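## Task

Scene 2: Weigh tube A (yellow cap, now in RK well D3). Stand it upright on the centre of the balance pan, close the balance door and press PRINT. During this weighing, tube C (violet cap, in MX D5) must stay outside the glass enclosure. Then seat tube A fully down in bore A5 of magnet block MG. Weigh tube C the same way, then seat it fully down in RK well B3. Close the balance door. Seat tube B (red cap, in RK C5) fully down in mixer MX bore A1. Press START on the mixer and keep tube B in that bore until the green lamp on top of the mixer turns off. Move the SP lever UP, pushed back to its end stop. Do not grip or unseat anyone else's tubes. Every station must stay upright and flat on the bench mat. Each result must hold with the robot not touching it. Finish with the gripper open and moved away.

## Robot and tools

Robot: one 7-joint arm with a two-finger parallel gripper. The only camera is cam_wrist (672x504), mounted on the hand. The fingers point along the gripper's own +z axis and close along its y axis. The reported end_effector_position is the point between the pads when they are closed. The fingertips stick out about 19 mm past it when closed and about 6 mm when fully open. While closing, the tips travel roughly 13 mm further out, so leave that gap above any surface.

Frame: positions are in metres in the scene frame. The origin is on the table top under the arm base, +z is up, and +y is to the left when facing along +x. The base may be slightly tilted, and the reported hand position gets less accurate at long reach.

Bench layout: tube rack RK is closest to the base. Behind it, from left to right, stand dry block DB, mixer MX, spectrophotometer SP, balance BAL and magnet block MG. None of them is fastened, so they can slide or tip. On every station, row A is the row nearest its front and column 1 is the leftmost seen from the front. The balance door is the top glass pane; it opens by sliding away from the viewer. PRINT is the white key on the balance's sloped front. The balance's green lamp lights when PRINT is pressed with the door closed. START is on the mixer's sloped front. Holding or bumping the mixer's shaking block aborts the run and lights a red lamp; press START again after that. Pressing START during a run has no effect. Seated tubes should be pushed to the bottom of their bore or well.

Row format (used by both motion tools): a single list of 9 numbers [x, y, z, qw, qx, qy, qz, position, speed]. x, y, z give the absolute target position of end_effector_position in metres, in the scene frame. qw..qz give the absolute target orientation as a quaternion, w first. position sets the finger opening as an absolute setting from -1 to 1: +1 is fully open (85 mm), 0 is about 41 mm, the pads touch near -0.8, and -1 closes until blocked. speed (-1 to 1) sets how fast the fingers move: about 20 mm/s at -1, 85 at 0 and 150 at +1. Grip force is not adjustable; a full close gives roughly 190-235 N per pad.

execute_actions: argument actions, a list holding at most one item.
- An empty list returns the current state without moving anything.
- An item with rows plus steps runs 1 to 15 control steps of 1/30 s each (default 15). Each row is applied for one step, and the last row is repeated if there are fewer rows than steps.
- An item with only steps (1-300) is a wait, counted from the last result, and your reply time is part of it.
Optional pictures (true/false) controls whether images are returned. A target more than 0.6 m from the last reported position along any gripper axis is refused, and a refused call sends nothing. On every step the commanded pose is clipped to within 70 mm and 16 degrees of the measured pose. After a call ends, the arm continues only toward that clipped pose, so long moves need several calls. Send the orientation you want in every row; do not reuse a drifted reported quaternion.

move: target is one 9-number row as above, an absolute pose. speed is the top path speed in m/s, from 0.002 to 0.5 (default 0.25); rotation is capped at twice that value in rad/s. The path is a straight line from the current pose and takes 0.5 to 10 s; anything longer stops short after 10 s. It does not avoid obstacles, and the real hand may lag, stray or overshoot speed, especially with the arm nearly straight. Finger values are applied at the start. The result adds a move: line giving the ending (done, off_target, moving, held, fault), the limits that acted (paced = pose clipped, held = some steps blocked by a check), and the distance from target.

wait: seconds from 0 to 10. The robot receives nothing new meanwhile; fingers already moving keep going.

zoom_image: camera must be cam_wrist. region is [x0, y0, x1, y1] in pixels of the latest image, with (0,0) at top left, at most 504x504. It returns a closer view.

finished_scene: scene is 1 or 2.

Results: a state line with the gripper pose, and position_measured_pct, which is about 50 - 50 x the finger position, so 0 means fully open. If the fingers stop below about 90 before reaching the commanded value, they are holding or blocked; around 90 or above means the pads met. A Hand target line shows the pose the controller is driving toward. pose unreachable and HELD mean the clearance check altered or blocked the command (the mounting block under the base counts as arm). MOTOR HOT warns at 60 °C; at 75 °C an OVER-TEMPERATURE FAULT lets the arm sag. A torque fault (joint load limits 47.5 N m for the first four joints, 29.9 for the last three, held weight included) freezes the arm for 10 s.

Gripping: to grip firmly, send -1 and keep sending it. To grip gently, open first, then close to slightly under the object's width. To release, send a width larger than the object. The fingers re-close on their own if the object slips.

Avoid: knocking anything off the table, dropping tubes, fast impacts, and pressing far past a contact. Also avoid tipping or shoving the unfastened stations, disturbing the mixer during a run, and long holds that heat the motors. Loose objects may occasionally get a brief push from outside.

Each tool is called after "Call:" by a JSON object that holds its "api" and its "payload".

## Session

Call:
{"api": "execute_actions", "payload": {"actions": []}}

Scene clock: 0.00 s of 27600.00 s.
end_effector_position=(+0.1892, +0.0138, +0.2835) position_measured_pct=0.0 end_effector_quat_wxyz=(-0.000, +1.000, -0.016, +0.002)
Joint positions: [ 0.12  -0.247 -0.223  2.247 -0.065  1.121  4.599]
Joint velocities: [-0.     0.    -0.001 -0.     0.    -0.001  0.001]
Hand target: +0.189, +0.014, +0.284; -0.000, +1.000, -0.016, +0.002

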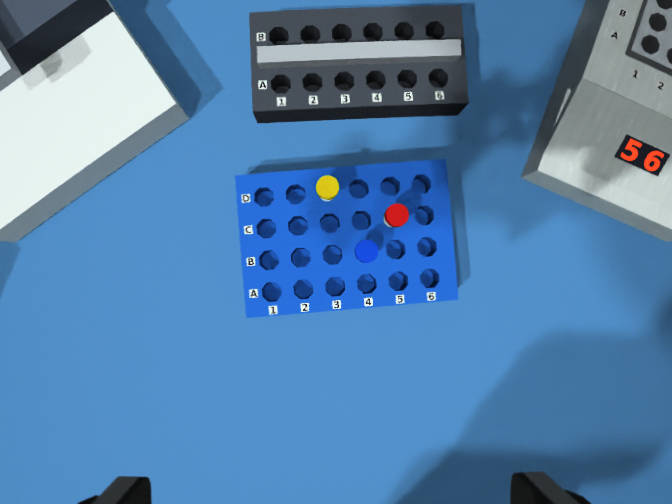

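Call:
{"api": "move", "payload": {"target": [0.24,-0.24,0.50,0,0.9,-0.436,0,0,0], "speed": 0.35}}

Scene clock: 14.87 s of 27600.00 s.
end_effector_position=(+0.2394, -0.2401, +0.5006) position_measured_pct=49.6 end_effector_quat_wxyz=(+0.002, +0.900, -0.436, +0.001)
Joint positions: [ 0.499  0.066  0.28   1.276 -0.029  1.797  4.57 ]
Joint velocities: [ 0.003  0.014  0.005 -0.004 -0.001 -0.001 -0.001]
Hand target: +0.240, -0.240, +0.500; +0.002, +0.900, -0.436, +0.000
Off the commanded pose: 0.001 m, 0 deg.
move: done

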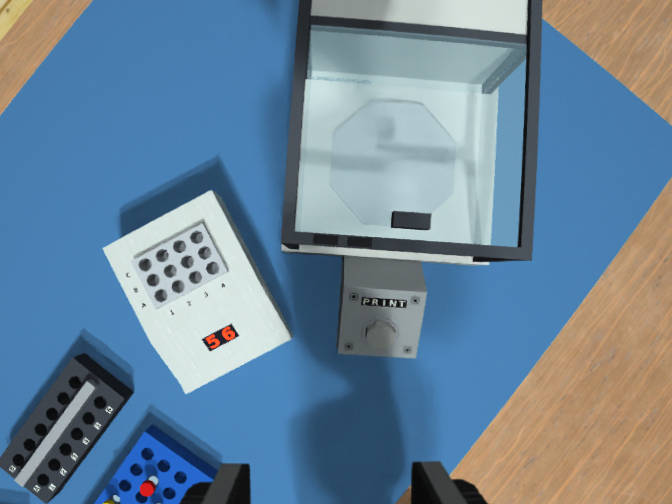

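Call:
{"api": "move", "payload": {"target": [0.2495,-0.3505,0.29,0,0.8862,-0.4633,0,0,0], "speed": 0.35}}

Scene clock: 29.83 s of 27600.00 s.
end_effector_position=(+0.2495, -0.3506, +0.2904) position_measured_pct=49.6 end_effector_quat_wxyz=(+0.001, +0.886, -0.463, -0.000)
Joint positions: [ 0.67   0.343  0.348  1.628 -0.136  1.192  4.787]
Joint velocities: [ 0.001  0.004  0.001  0.    -0.001  0.    -0.002]
Hand target: +0.249, -0.351, +0.290; +0.001, +0.886, -0.463, -0.000
Off the commanded pose: 0.000 m, 0 deg.
move: done

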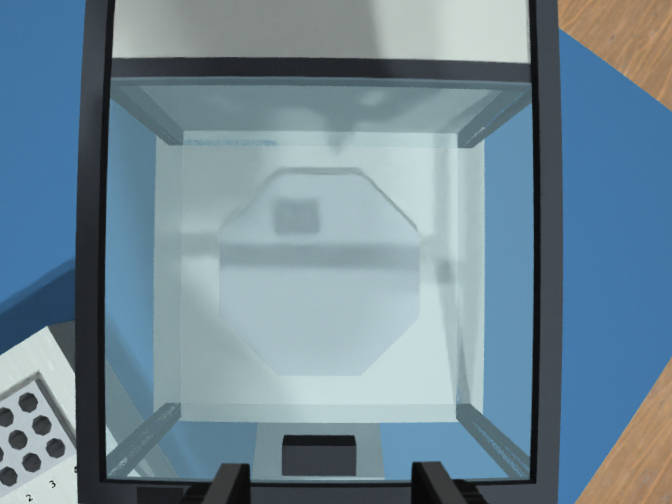

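Call:
{"api": "move", "payload": {"target": [0.2489,-0.3487,0.235,0,0.8842,-0.4672,0,0,0], "speed": 0.15}}

Call:
{"api": "move", "payload": {"target": [0.2489,-0.3487,0.235,0,0.8842,-0.4672,0,-0.4,0]}}

Call:
{"api": "move", "payload": {"target": [0.3114,-0.4404,0.235,0,0.8842,-0.4672,0,-0.4,0], "speed": 0.08}}

Call:
{"api": "move", "payload": {"target": [0.3114,-0.4404,0.235,0,0.8842,-0.4672,0,0,0]}}

Call:
{"api": "move", "payload": {"target": [0.29,-0.40,0.29,0,0.8842,-0.4672,0,-0.3,0]}}

Scene clock: 41.50 s of 27600.00 s.
end_effector_position=(+0.2490, -0.3487, +0.2352) position_measured_pct=49.6 end_effector_quat_wxyz=(+0.000, +0.884, -0.467, +0.000)
Joint positions: [ 0.679  0.401  0.335  1.74  -0.165  1.027  4.803]
Joint velocities: [ 0.001  0.003  0.001  0.001 -0.    -0.    -0.   ]
Hand target: +0.249, -0.349, +0.235; +0.000, +0.884, -0.467, -0.000
Off the commanded pose: 0.000 m, 0 deg.
move: done

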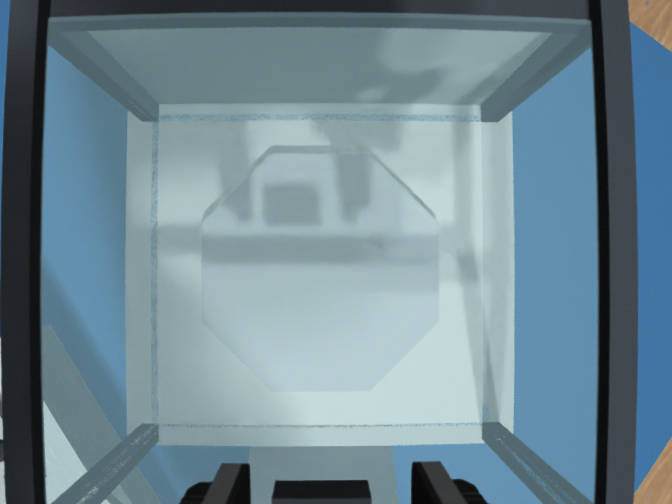

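Scene clock: 42.20 s of 27600.00 s.
end_effector_position=(+0.2507, -0.3477, +0.2355) position_measured_pct=67.9 end_effector_quat_wxyz=(-0.001, +0.885, -0.466, +0.001)
Joint positions: [ 0.677  0.4    0.334  1.739 -0.167  1.027  4.804]
Joint velocities: [-0.002 -0.     0.003  0.    -0.001  0.001  0.   ]
Hand target: +0.249, -0.349, +0.235; -0.000, +0.884, -0.467, -0.000
Off the commanded pose: 0.002 m, 0 deg.
move: done

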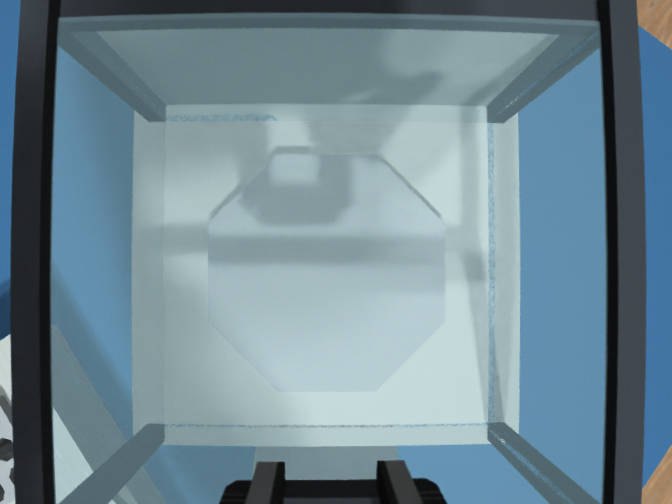

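Scene clock: 43.90 s of 27600.00 s.
end_effector_position=(+0.3132, -0.4393, +0.2361) position_measured_pct=67.9 end_effector_quat_wxyz=(-0.000, +0.885, -0.466, +0.001)
Joint positions: [ 0.75   0.64   0.323  1.33  -0.22   1.204  4.822]
Joint velocities: [-0.     0.003  0.003 -0.005 -0.003  0.001  0.001]
Hand target: +0.311, -0.440, +0.235; +0.000, +0.884, -0.467, -0.000
Off the commanded pose: 0.002 m, 0 deg.
move: done

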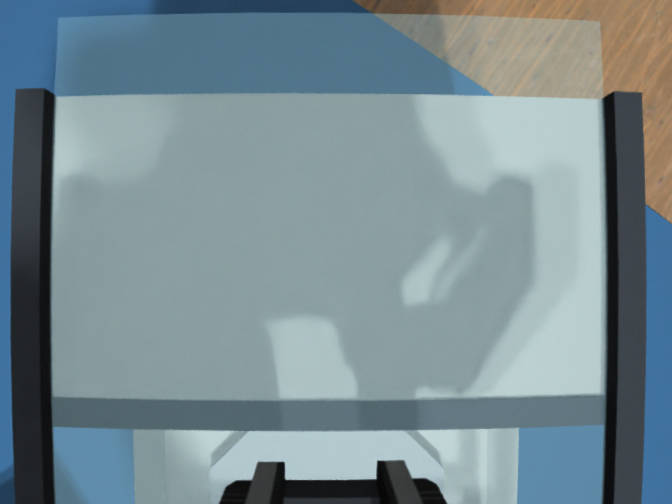

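Scene clock: 44.60 s of 27600.00 s.
end_effector_position=(+0.3114, -0.4404, +0.2350) position_measured_pct=50.0 end_effector_quat_wxyz=(+0.000, +0.884, -0.467, +0.000)
Joint positions: [ 0.752  0.642  0.325  1.331 -0.219  1.203  4.823]
Joint velocities: [ 0.002 -0.    -0.    -0.    -0.     0.001 -0.001]
Hand target: +0.311, -0.440, +0.235; +0.000, +0.884, -0.467, -0.000
Off the commanded pose: 0.000 m, 0 deg.
move: done

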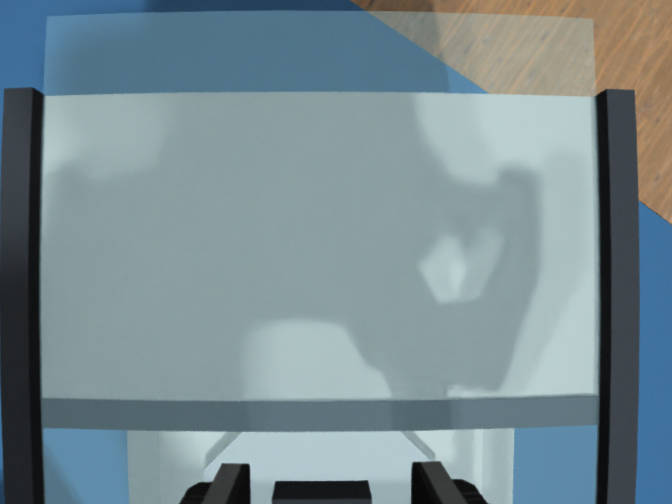

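Scene clock: 45.37 s of 27600.00 s.
end_effector_position=(+0.2898, -0.4001, +0.2895) position_measured_pct=65.1 end_effector_quat_wxyz=(-0.000, +0.884, -0.467, -0.000)
Joint positions: [ 0.708  0.492  0.342  1.405 -0.18   1.274  4.793]
Joint velocities: [-0.003 -0.009 -0.003  0.001  0.001 -0.001 -0.001]
Hand target: +0.290, -0.400, +0.290; -0.000, +0.884, -0.467, +0.000
Off the commanded pose: 0.001 m, 0 deg.
move: done

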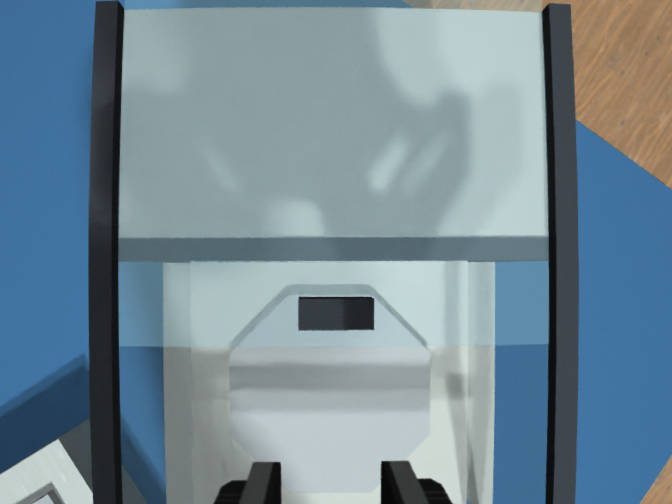

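Call:
{"api": "move", "payload": {"target": [0.29,-0.24,0.27,0,0.96,-0.28,0,-0.3,0], "speed": 0.35}}

Call:
{"api": "move", "payload": {"target": [0.2965,0.007,0.12,0,0.9996,0.0288,0,-0.3,0], "speed": 0.35}}

Scene clock: 56.20 s of 27600.00 s.
end_effector_position=(+0.2899, -0.2402, +0.2693) position_measured_pct=65.1 end_effector_quat_wxyz=(-0.001, +0.960, -0.280, -0.000)
Joint positions: [ 0.485  0.233  0.212  1.836 -0.07   1.076  4.855]
Joint velocities: [-0.004 -0.012 -0.008  0.001  0.002  0.001 -0.003]
Hand target: +0.290, -0.240, +0.270; -0.001, +0.960, -0.280, +0.001
Off the commanded pose: 0.001 m, 0 deg.
move: done

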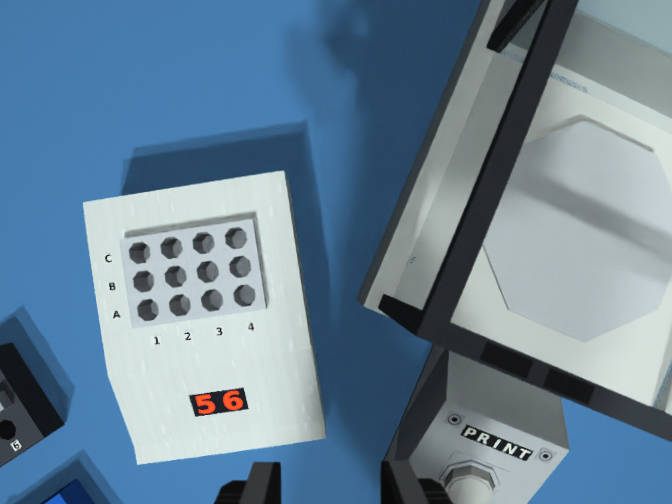

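Scene clock: 57.70 s of 27600.00 s.
end_effector_position=(+0.2970, +0.0071, +0.1201) position_measured_pct=65.1 end_effector_quat_wxyz=(-0.001, +1.000, +0.029, +0.001)
Joint positions: [-0.02   0.36  -0.083  2.307  0.049  0.463  4.616]
Joint velocities: [-0.004  0.004 -0.003  0.     0.003  0.001 -0.004]
Hand target: +0.297, +0.007, +0.120; -0.001, +1.000, +0.029, +0.001
Off the commanded pose: 0.001 m, 0 deg.
move: done

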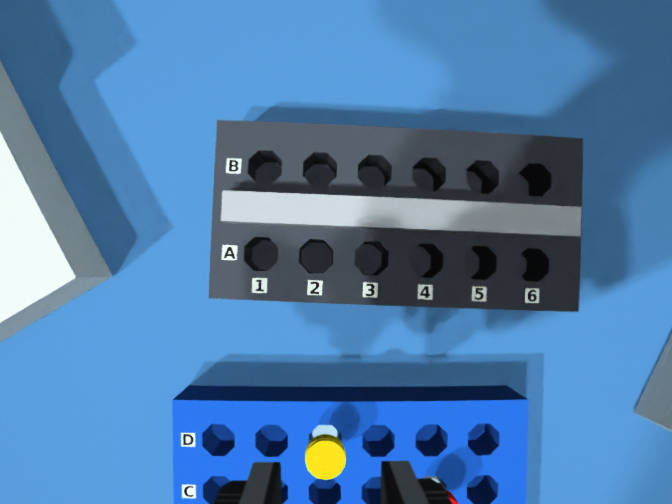

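Call:
{"api": "move", "payload": {"target": [0.2962,0.007,0.055,0,0.9996,0.0288,0,-0.3,0], "speed": 0.12}}

Call:
{"api": "move", "payload": {"target": [0.2962,0.007,0.055,0,0.9996,0.0288,0,-0.66,-0.5]}}

Call:
{"api": "move", "payload": {"target": [0.2962,0.007,0.11,0,0.9996,0.0288,0,-0.66,-0.5], "speed": 0.15}}

Call:
{"api": "move", "payload": {"target": [0.27,-0.23,0.29,0,0.93,-0.367,0,-0.66,-0.5], "speed": 0.35}}

Call:
{"api": "move", "payload": {"target": [0.2789,-0.389,0.29,0,0.8842,-0.4672,0,-0.66,-0.5], "speed": 0.3}}

Scene clock: 72.93 s of 27600.00 s.
end_effector_position=(+0.2966, +0.0069, +0.0554) position_measured_pct=65.1 end_effector_quat_wxyz=(+0.000, +1.000, +0.029, +0.001)
Joint positions: [-0.057  0.56  -0.043  2.362  0.086  0.208  4.581]
Joint velocities: [-0.001  0.01   0.002  0.001  0.001 -0.001 -0.   ]
Hand target: +0.296, +0.007, +0.055; +0.000, +1.000, +0.029, +0.000
Off the commanded pose: 0.001 m, 0 deg.
move: done

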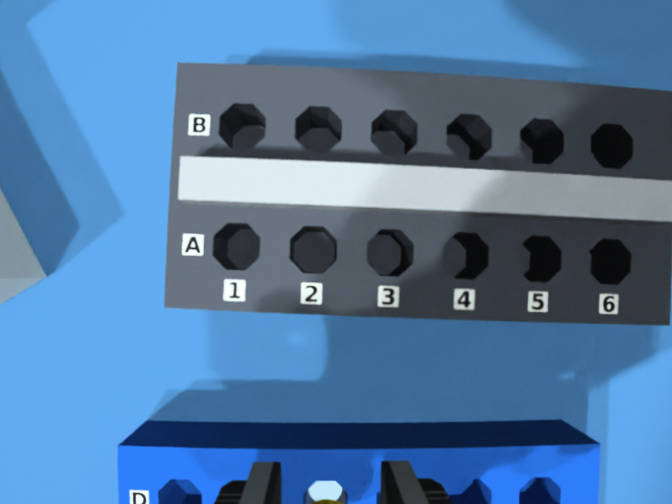

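Scene clock: 73.63 s of 27600.00 s.
end_effector_position=(+0.2964, +0.0073, +0.0552) position_measured_pct=80.6 end_effector_quat_wxyz=(-0.000, +1.000, +0.029, +0.000)
Joint positions: [-0.057  0.561 -0.043  2.362  0.086  0.207  4.581]
Joint velocities: [-0.     0.     0.001  0.    -0.     0.001  0.001]
Hand target: +0.296, +0.007, +0.055; +0.000, +1.000, +0.029, -0.000
Off the commanded pose: 0.000 m, 0 deg.
move: done

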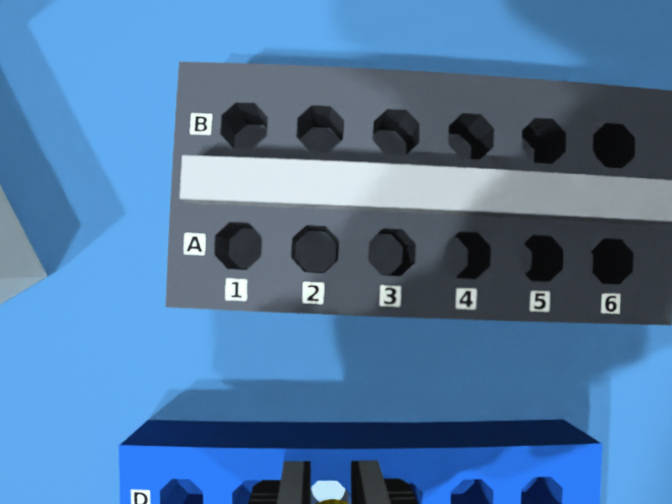

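Scene clock: 74.43 s of 27600.00 s.
end_effector_position=(+0.2959, +0.0071, +0.1096) position_measured_pct=80.6 end_effector_quat_wxyz=(-0.000, +1.000, +0.029, -0.001)
Joint positions: [-0.027  0.39  -0.077  2.319  0.058  0.423  4.606]
Joint velocities: [ 0.002 -0.009 -0.     0.    -0.001 -0.001 -0.001]
Hand target: +0.296, +0.007, +0.110; -0.000, +1.000, +0.029, -0.000
Off the commanded pose: 0.000 m, 0 deg.
move: done

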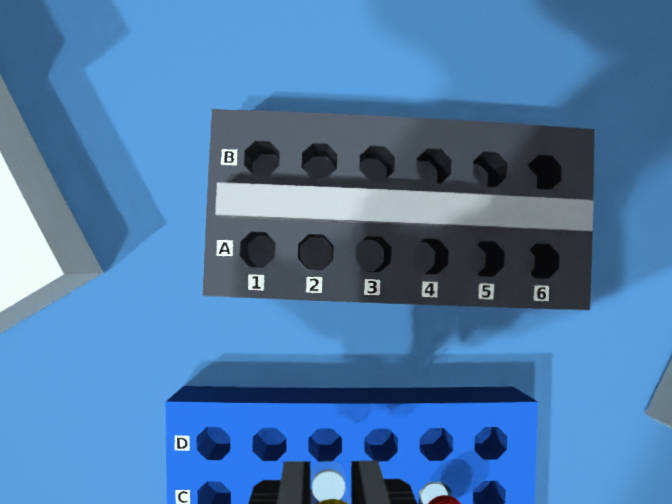

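Scene clock: 76.03 s of 27600.00 s.
end_effector_position=(+0.2697, -0.2302, +0.2901) position_measured_pct=80.6 end_effector_quat_wxyz=(+0.001, +0.930, -0.367, +0.000)
Joint positions: [ 0.447  0.159  0.255  1.857 -0.055  1.127  4.67 ]
Joint velocities: [ 0.001  0.005  0.004 -0.002 -0.001 -0.001  0.001]
Hand target: +0.270, -0.230, +0.290; +0.001, +0.930, -0.367, -0.000
Off the commanded pose: 0.000 m, 0 deg.
move: done

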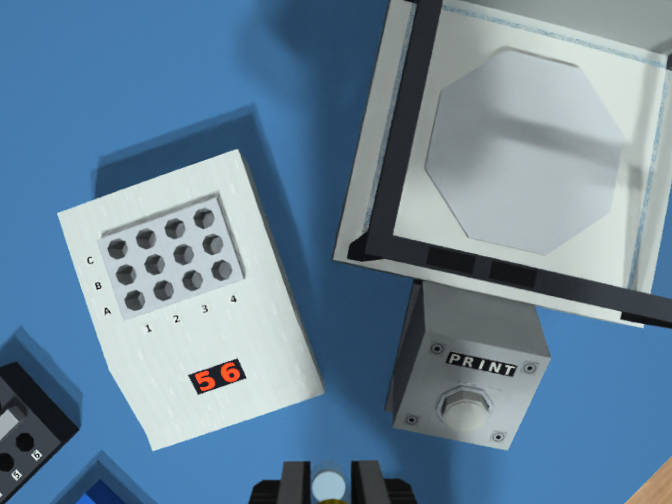

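Scene clock: 77.17 s of 27600.00 s.
end_effector_position=(+0.2788, -0.3890, +0.2905) position_measured_pct=80.6 end_effector_quat_wxyz=(+0.001, +0.884, -0.467, -0.000)
Joint positions: [ 0.69   0.456  0.361  1.462 -0.176  1.253  4.8  ]
Joint velocities: [ 0.003  0.005  0.001 -0.    -0.001  0.     0.002]
Hand target: +0.279, -0.389, +0.290; +0.001, +0.884, -0.467, -0.000
Off the commanded pose: 0.000 m, 0 deg.
move: done

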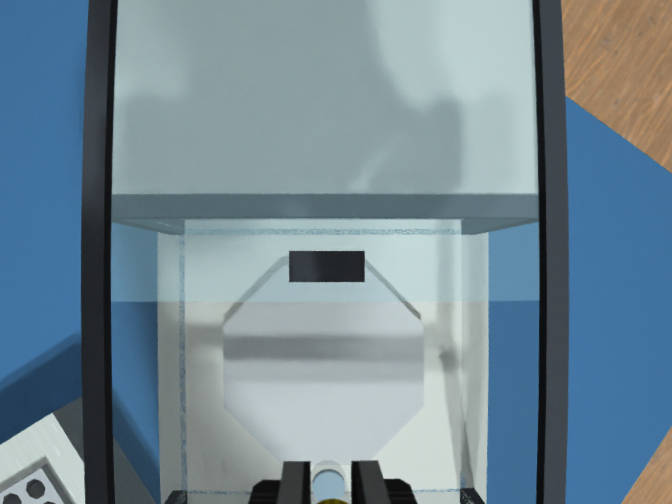

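Call:
{"api": "move", "payload": {"target": [0.2789,-0.389,0.138,0,0.8842,-0.4672,0,-0.66,-0.5], "speed": 0.2}}

Call:
{"api": "move", "payload": {"target": [0.2789,-0.389,0.1312,0,0.8842,-0.4672,0,-0.66,-0.5], "speed": 0.025}}

Call:
{"api": "move", "payload": {"target": [0.2789,-0.389,0.1315,0,0.8842,-0.4672,0,-0.4,-0.5]}}

Call:
{"api": "move", "payload": {"target": [0.2789,-0.389,0.262,0,0.8842,-0.4672,0,-0.4,-0.5], "speed": 0.25}}

Scene clock: 85.80 s of 27600.00 s.
end_effector_position=(+0.2791, -0.3892, +0.1384) position_measured_pct=80.6 end_effector_quat_wxyz=(+0.000, +0.884, -0.467, +0.000)
Joint positions: [ 0.724  0.642  0.302  1.696 -0.258  0.841  4.871]
Joint velocities: [ 0.001  0.006  0.002  0.    -0.    -0.001  0.001]
Hand target: +0.279, -0.389, +0.138; +0.000, +0.884, -0.467, -0.000
Off the commanded pose: 0.000 m, 0 deg.
move: done

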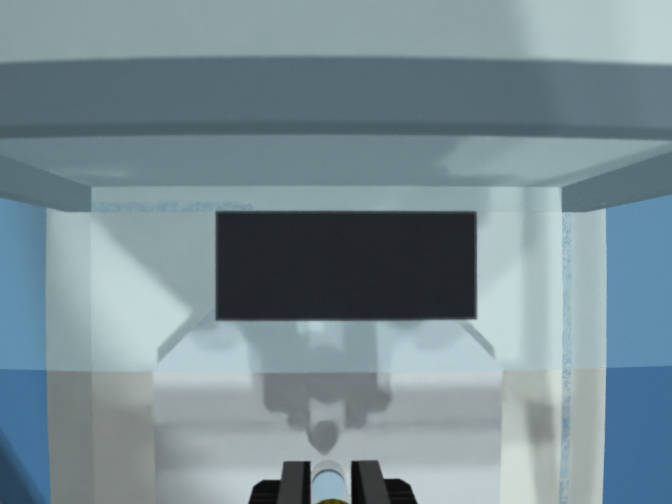

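Scene clock: 86.50 s of 27600.00 s.
end_effector_position=(+0.2789, -0.3890, +0.1313) position_measured_pct=80.6 end_effector_quat_wxyz=(+0.000, +0.884, -0.467, +0.000)
Joint positions: [ 0.727  0.653  0.298  1.703 -0.263  0.823  4.875]
Joint velocities: [ 0.001  0.    -0.    -0.     0.    -0.002 -0.001]
Hand target: +0.279, -0.389, +0.131; +0.000, +0.884, -0.467, -0.000
Off the commanded pose: 0.000 m, 0 deg.
move: done

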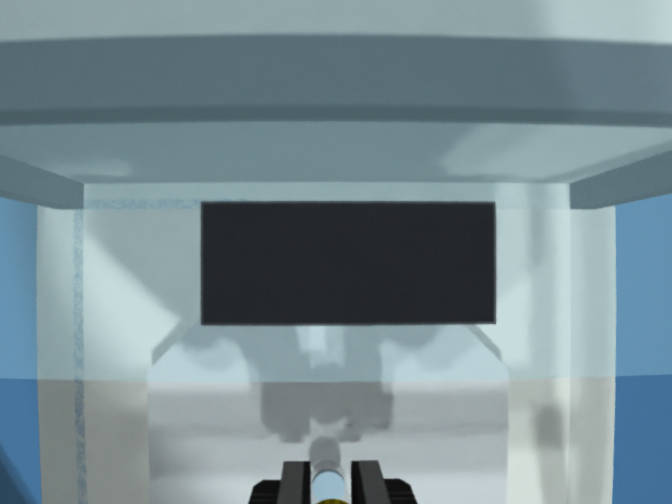

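Scene clock: 87.20 s of 27600.00 s.
end_effector_position=(+0.2789, -0.3890, +0.1315) position_measured_pct=69.8 end_effector_quat_wxyz=(+0.000, +0.884, -0.467, +0.000)
Joint positions: [ 0.727  0.653  0.298  1.703 -0.263  0.824  4.875]
Joint velocities: [ 0.001 -0.001  0.     0.     0.     0.     0.001]
Hand target: +0.279, -0.389, +0.131; -0.000, +0.884, -0.467, +0.000
Off the commanded pose: 0.000 m, 0 deg.
move: done

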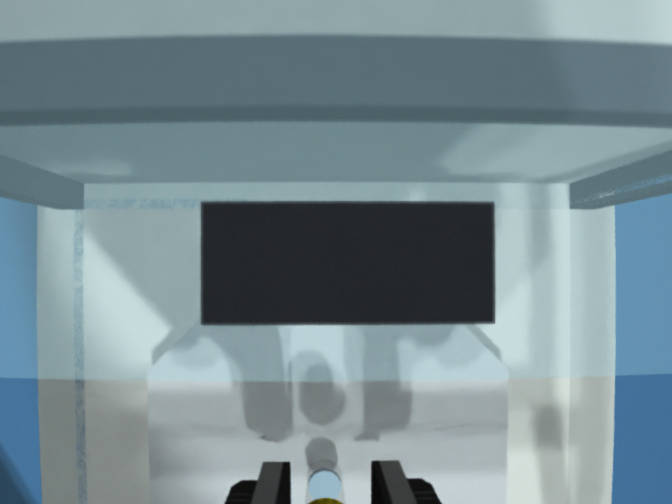

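Scene clock: 88.13 s of 27600.00 s.
end_effector_position=(+0.2789, -0.3888, +0.2618) position_measured_pct=69.8 end_effector_quat_wxyz=(-0.000, +0.884, -0.467, -0.000)
Joint positions: [ 0.695  0.481  0.353  1.519 -0.189  1.173  4.811]
Joint velocities: [ 0.    -0.002 -0.002 -0.001  0.     0.002  0.001]
Hand target: +0.279, -0.389, +0.262; -0.000, +0.884, -0.467, +0.000
Off the commanded pose: 0.000 m, 0 deg.
move: done

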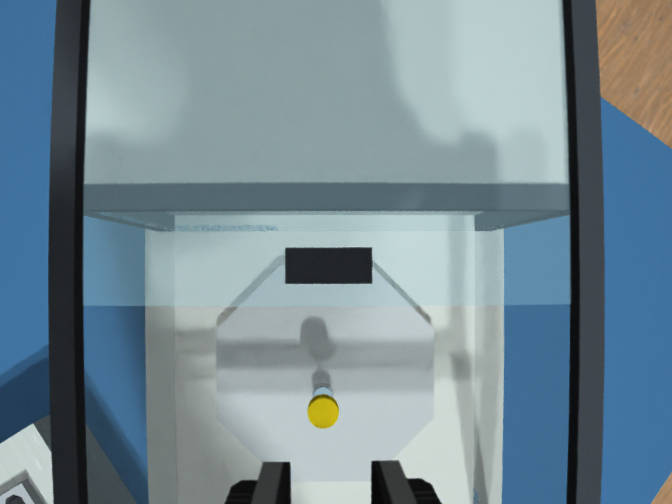

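Call:
{"api": "move", "payload": {"target": [0.3256,-0.4576,0.262,0,0.8842,-0.4672,0,-1,0]}}

Call:
{"api": "move", "payload": {"target": [0.3256,-0.4576,0.237,0,0.8842,-0.4672,0,-1,0], "speed": 0.1}}

Call:
{"api": "move", "payload": {"target": [0.2575,-0.3576,0.237,0,0.8842,-0.4672,0,-1,0], "speed": 0.06}}

Scene clock: 95.53 s of 27600.00 s.
end_effector_position=(+0.3259, -0.4574, +0.2627) position_measured_pct=91.7 end_effector_quat_wxyz=(+0.000, +0.884, -0.467, +0.000)
Joint positions: [ 0.757  0.673  0.343  1.182 -0.231  1.321  4.815]
Joint velocities: [ 0.003  0.011  0.001 -0.003 -0.001 -0.     0.   ]
Hand target: +0.326, -0.458, +0.262; +0.000, +0.884, -0.467, -0.000
Off the commanded pose: 0.001 m, 0 deg.
move: done

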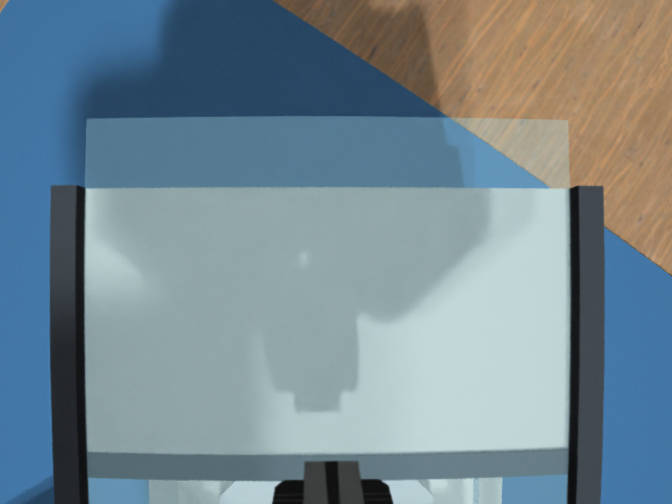

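Scene clock: 96.23 s of 27600.00 s.
end_effector_position=(+0.3256, -0.4576, +0.2370) position_measured_pct=91.7 end_effector_quat_wxyz=(+0.000, +0.884, -0.467, +0.000)
Joint positions: [ 0.757  0.693  0.337  1.23  -0.237  1.254  4.823]
Joint velocities: [ 0.001  0.001  0.002  0.001  0.    -0.001 -0.001]
Hand target: +0.326, -0.458, +0.237; +0.000, +0.884, -0.467, -0.000
Off the commanded pose: 0.000 m, 0 deg.
move: done

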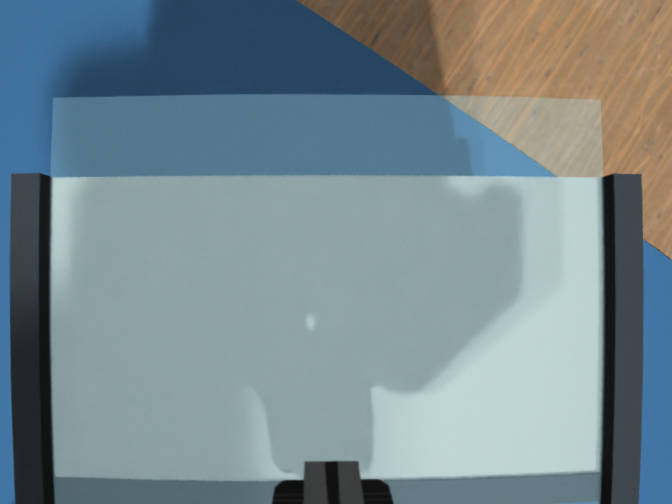

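Scene clock: 98.50 s of 27600.00 s.
end_effector_position=(+0.2586, -0.3594, +0.2371) position_measured_pct=91.7 end_effector_quat_wxyz=(+0.001, +0.884, -0.467, +0.002)
Joint positions: [ 0.67   0.427  0.354  1.694 -0.182  1.045  4.813]
Joint velocities: [-0.002 -0.006  0.     0.002  0.002 -0.002 -0.001]
Hand target: +0.257, -0.358, +0.237; -0.000, +0.884, -0.467, +0.000
Off the commanded pose: 0.002 m, 0 deg.
move: done

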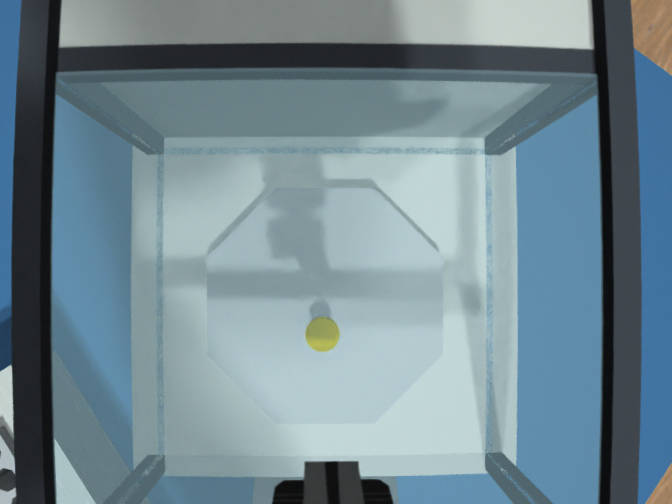

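Call:
{"api": "move", "payload": {"target": [0.2605,-0.362,0.26,0,0.8842,-0.4672,0,-1,0], "speed": 0.15}}

Call:
{"api": "move", "payload": {"target": [0.1972,-0.2692,0.25,0,0.8842,-0.4672,0,-1,0]}}

Scene clock: 103.93 s of 27600.00 s.
end_effector_position=(+0.2605, -0.3620, +0.2600) position_measured_pct=91.7 end_effector_quat_wxyz=(-0.000, +0.884, -0.467, -0.000)
Joint positions: [ 0.667  0.411  0.361  1.637 -0.171  1.123  4.803]
Joint velocities: [ 0.    -0.001  0.001 -0.    -0.     0.002 -0.002]
Hand target: +0.261, -0.362, +0.260; -0.000, +0.884, -0.467, +0.000
Off the commanded pose: 0.000 m, 0 deg.
move: done

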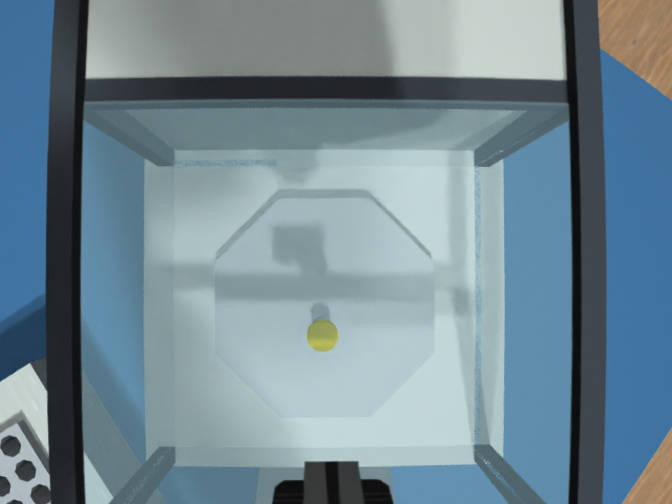

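Scene clock: 104.83 s of 27600.00 s.
end_effector_position=(+0.1970, -0.2692, +0.2493) position_measured_pct=91.7 end_effector_quat_wxyz=(-0.001, +0.884, -0.467, -0.001)
Joint positions: [ 0.585  0.174  0.363  1.999 -0.09   0.982  4.721]
Joint velocities: [-0.002 -0.013 -0.006  0.002  0.001 -0.001 -0.004]
Hand target: +0.197, -0.269, +0.250; -0.000, +0.884, -0.467, +0.000
Off the commanded pose: 0.001 m, 0 deg.
move: done

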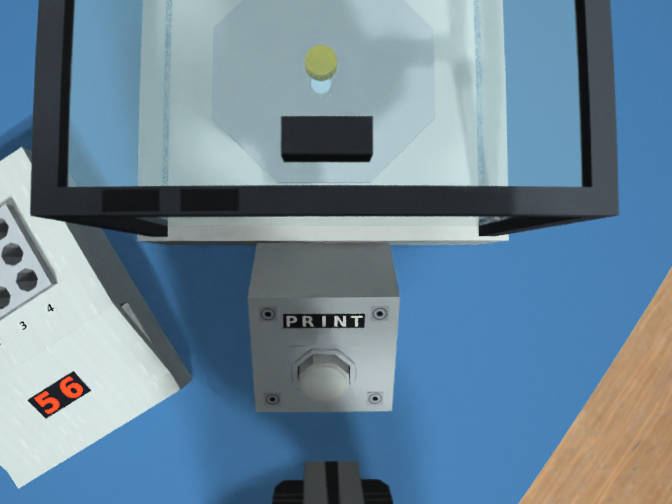

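Call:
{"api": "move", "payload": {"target": [0.1972,-0.2692,0.108,0,0.8842,-0.4672,0,-1,0]}}

Call:
{"api": "move", "payload": {"target": [0.1972,-0.2692,0.094,0,0.8842,-0.4672,0,-1,0], "speed": 0.025}}

Call:
{"api": "move", "payload": {"target": [0.1972,-0.2692,0.26,0,0.8842,-0.4672,0,0,0]}}

Scene clock: 111.53 s of 27600.00 s.
end_effector_position=(+0.1973, -0.2694, +0.1084) position_measured_pct=91.7 end_effector_quat_wxyz=(+0.001, +0.884, -0.467, -0.000)
Joint positions: [ 0.689  0.471  0.266  2.206 -0.279  0.493  4.902]
Joint velocities: [ 0.002  0.005  0.001  0.    -0.001 -0.    -0.   ]
Hand target: +0.197, -0.269, +0.108; +0.001, +0.884, -0.467, -0.000
Off the commanded pose: 0.000 m, 0 deg.
move: done

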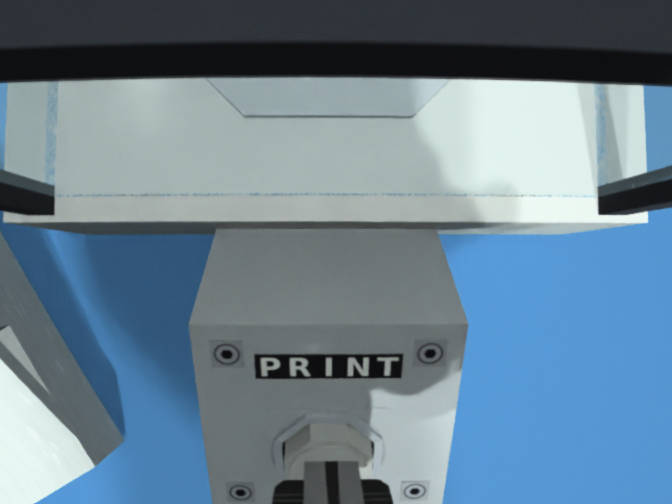

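Scene clock: 112.33 s of 27600.00 s.
end_effector_position=(+0.1974, -0.2695, +0.0949) position_measured_pct=91.7 end_effector_quat_wxyz=(+0.000, +0.884, -0.467, +0.001)
Joint positions: [ 0.71   0.505  0.24   2.218 -0.301  0.445  4.922]
Joint velocities: [ 0.002  0.001 -0.001  0.    -0.002 -0.002  0.002]
Hand target: +0.197, -0.269, +0.094; +0.000, +0.884, -0.467, -0.000
Off the commanded pose: 0.001 m, 0 deg.
move: done

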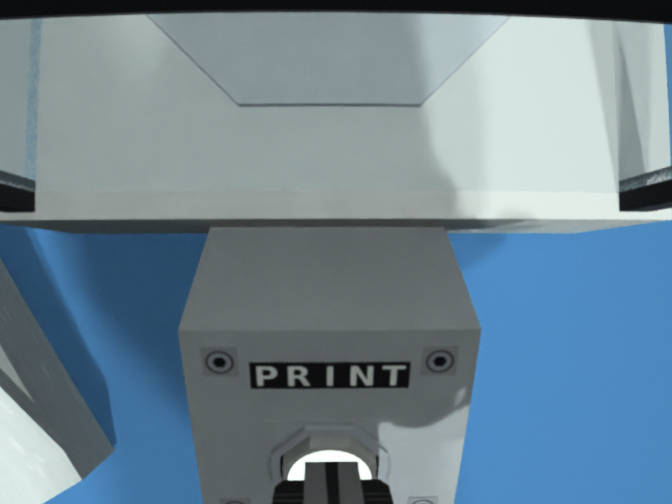

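Scene clock: 113.47 s of 27600.00 s.
end_effector_position=(+0.1973, -0.2689, +0.2596) position_measured_pct=50.0 end_effector_quat_wxyz=(-0.001, +0.884, -0.467, +0.000)
Joint positions: [ 0.581  0.158  0.364  1.979 -0.082  1.016  4.712]
Joint velocities: [ 0.001 -0.005 -0.002 -0.     0.    -0.    -0.001]
Hand target: +0.197, -0.269, +0.260; -0.001, +0.884, -0.467, +0.000
Off the commanded pose: 0.000 m, 0 deg.
move: done

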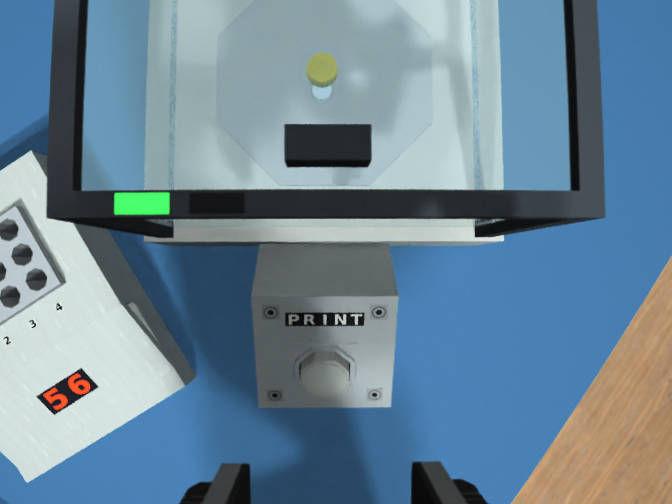

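Green. Open, retrieve.

Call:
{"api": "move", "payload": {"target": [0.2507,-0.3477,0.26,0,0.8842,-0.4672,0,0,0]}}

Call:
{"api": "move", "payload": {"target": [0.2507,-0.3477,0.235,0,0.8842,-0.4672,0,0,0], "speed": 0.12}}

Call:
{"api": "move", "payload": {"target": [0.2507,-0.3477,0.235,0,0.8842,-0.4672,0,-0.4,0]}}

Call:
{"api": "move", "payload": {"target": [0.3132,-0.4394,0.235,0,0.8842,-0.4672,0,-0.4,0], "speed": 0.08}}

Call:
{"api": "move", "payload": {"target": [0.3132,-0.4394,0.235,0,0.8842,-0.4672,0,-0.1,0]}}

Call:
{"api": "move", "payload": {"target": [0.3132,-0.4394,0.258,0,0.8842,-0.4672,0,-0.1,0], "speed": 0.12}}

Call:
{"api": "move", "payload": {"target": [0.2793,-0.3887,0.258,0,0.8842,-0.4672,0,-0.3,0]}}

Scene clock: 123.90 s of 27600.00 s.
end_effector_position=(+0.2508, -0.3476, +0.2607) position_measured_pct=50.0 end_effector_quat_wxyz=(+0.000, +0.884, -0.467, +0.000)
Joint positions: [ 0.65   0.372  0.367  1.694 -0.16   1.102  4.795]
Joint velocities: [ 0.003  0.012  0.004 -0.003 -0.001  0.001  0.   ]
Hand target: +0.251, -0.348, +0.260; +0.000, +0.884, -0.467, -0.000
Off the commanded pose: 0.001 m, 0 deg.
move: done

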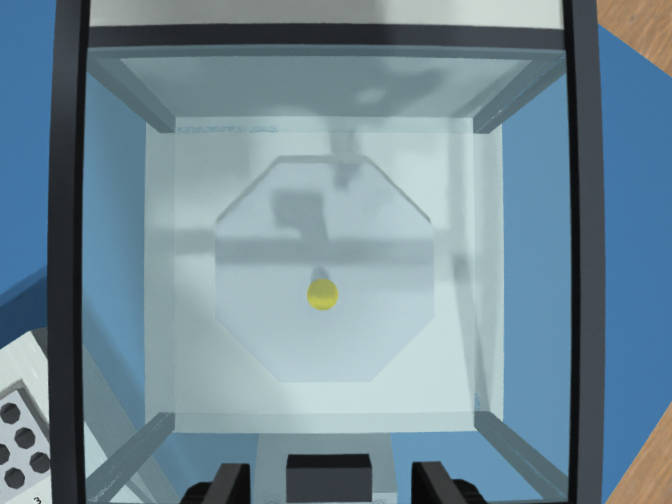

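Scene clock: 124.60 s of 27600.00 s.
end_effector_position=(+0.2508, -0.3477, +0.2351) position_measured_pct=50.0 end_effector_quat_wxyz=(+0.000, +0.884, -0.467, +0.000)
Joint positions: [ 0.658  0.403  0.358  1.74  -0.176  1.028  4.809]
Joint velocities: [ 0.001  0.003  0.001  0.001 -0.    -0.002  0.   ]
Hand target: +0.251, -0.348, +0.235; +0.000, +0.884, -0.467, -0.000
Off the commanded pose: 0.000 m, 0 deg.
move: done

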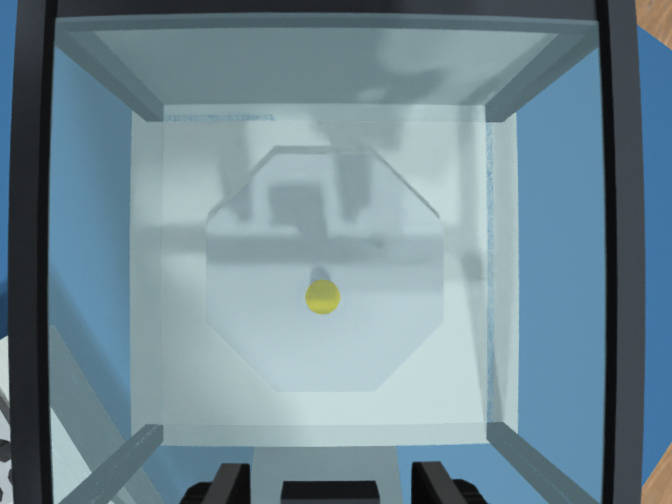

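Scene clock: 125.30 s of 27600.00 s.
end_effector_position=(+0.2510, -0.3476, +0.2353) position_measured_pct=67.9 end_effector_quat_wxyz=(-0.000, +0.884, -0.467, +0.000)
Joint positions: [ 0.658  0.403  0.358  1.74  -0.177  1.028  4.809]
Joint velocities: [-0.001  0.     0.    -0.001 -0.     0.001 -0.   ]
Hand target: +0.251, -0.348, +0.235; +0.000, +0.884, -0.467, -0.000
Off the commanded pose: 0.000 m, 0 deg.
move: done

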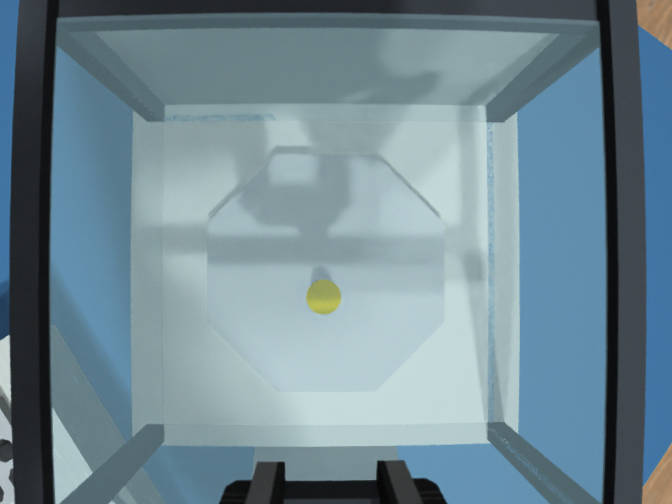

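Scene clock: 127.00 s of 27600.00 s.
end_effector_position=(+0.3134, -0.4392, +0.2358) position_measured_pct=67.9 end_effector_quat_wxyz=(+0.000, +0.884, -0.467, +0.000)
Joint positions: [ 0.738  0.643  0.343  1.33  -0.231  1.205  4.828]
Joint velocities: [ 0.002  0.003  0.001 -0.005 -0.001 -0.     0.001]
Hand target: +0.313, -0.439, +0.235; +0.000, +0.884, -0.467, -0.000
Off the commanded pose: 0.001 m, 0 deg.
move: done

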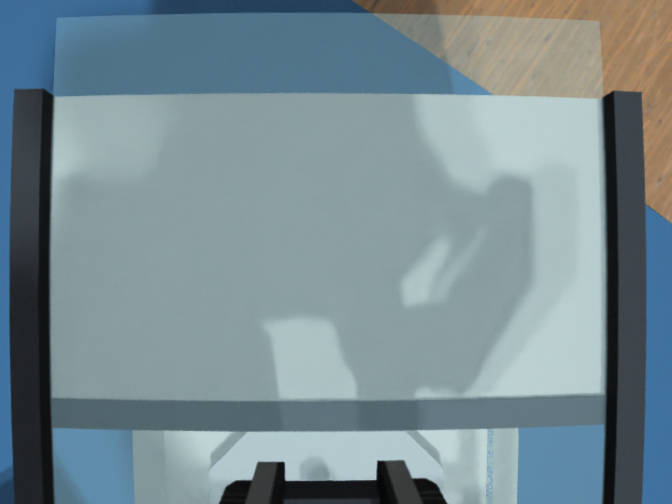

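Scene clock: 127.70 s of 27600.00 s.
end_effector_position=(+0.3132, -0.4394, +0.2350) position_measured_pct=54.8 end_effector_quat_wxyz=(+0.000, +0.884, -0.467, +0.000)
Joint positions: [ 0.739  0.644  0.343  1.33  -0.231  1.205  4.828]
Joint velocities: [ 0.001  0.     0.     0.    -0.    -0.001  0.   ]
Hand target: +0.313, -0.439, +0.235; +0.000, +0.884, -0.467, -0.000
Off the commanded pose: 0.000 m, 0 deg.
move: done

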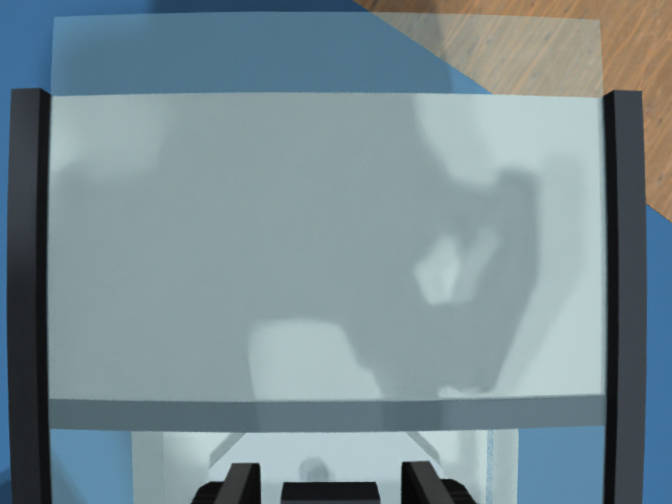

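Scene clock: 128.40 s of 27600.00 s.
end_effector_position=(+0.3132, -0.4394, +0.2580) position_measured_pct=54.8 end_effector_quat_wxyz=(-0.000, +0.884, -0.467, -0.000)
Joint positions: [ 0.738  0.625  0.349  1.288 -0.224  1.266  4.821]
Joint velocities: [-0.    -0.    -0.    -0.    -0.     0.001 -0.002]
Hand target: +0.313, -0.439, +0.258; -0.000, +0.884, -0.467, +0.000
Off the commanded pose: 0.000 m, 0 deg.
move: done

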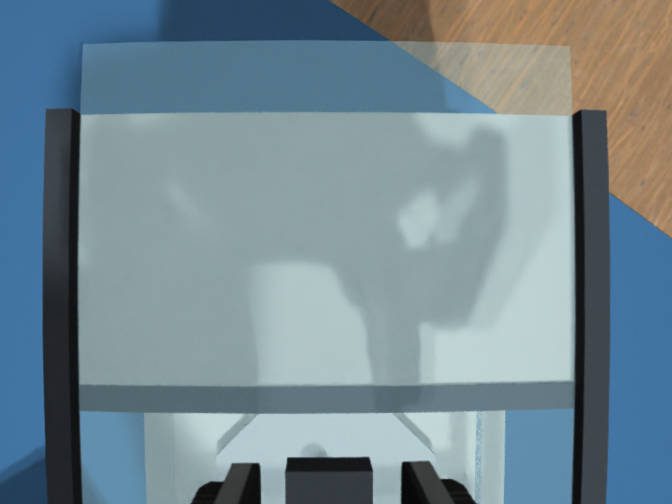

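Scene clock: 129.20 s of 27600.00 s.
end_effector_position=(+0.2791, -0.3888, +0.2575) position_measured_pct=65.1 end_effector_quat_wxyz=(-0.000, +0.884, -0.467, -0.000)
Joint positions: [ 0.691  0.487  0.358  1.527 -0.193  1.162  4.815]
Joint velocities: [-0.003 -0.009 -0.     0.002  0.001 -0.001  0.   ]
Hand target: +0.279, -0.389, +0.258; -0.000, +0.884, -0.467, +0.000
Off the commanded pose: 0.001 m, 0 deg.
move: done

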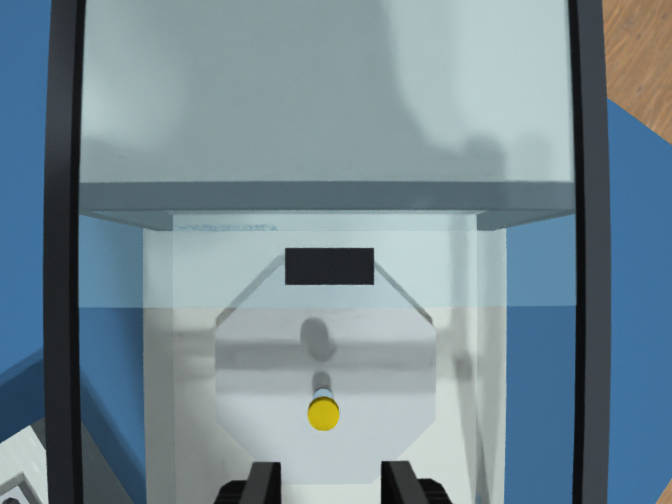

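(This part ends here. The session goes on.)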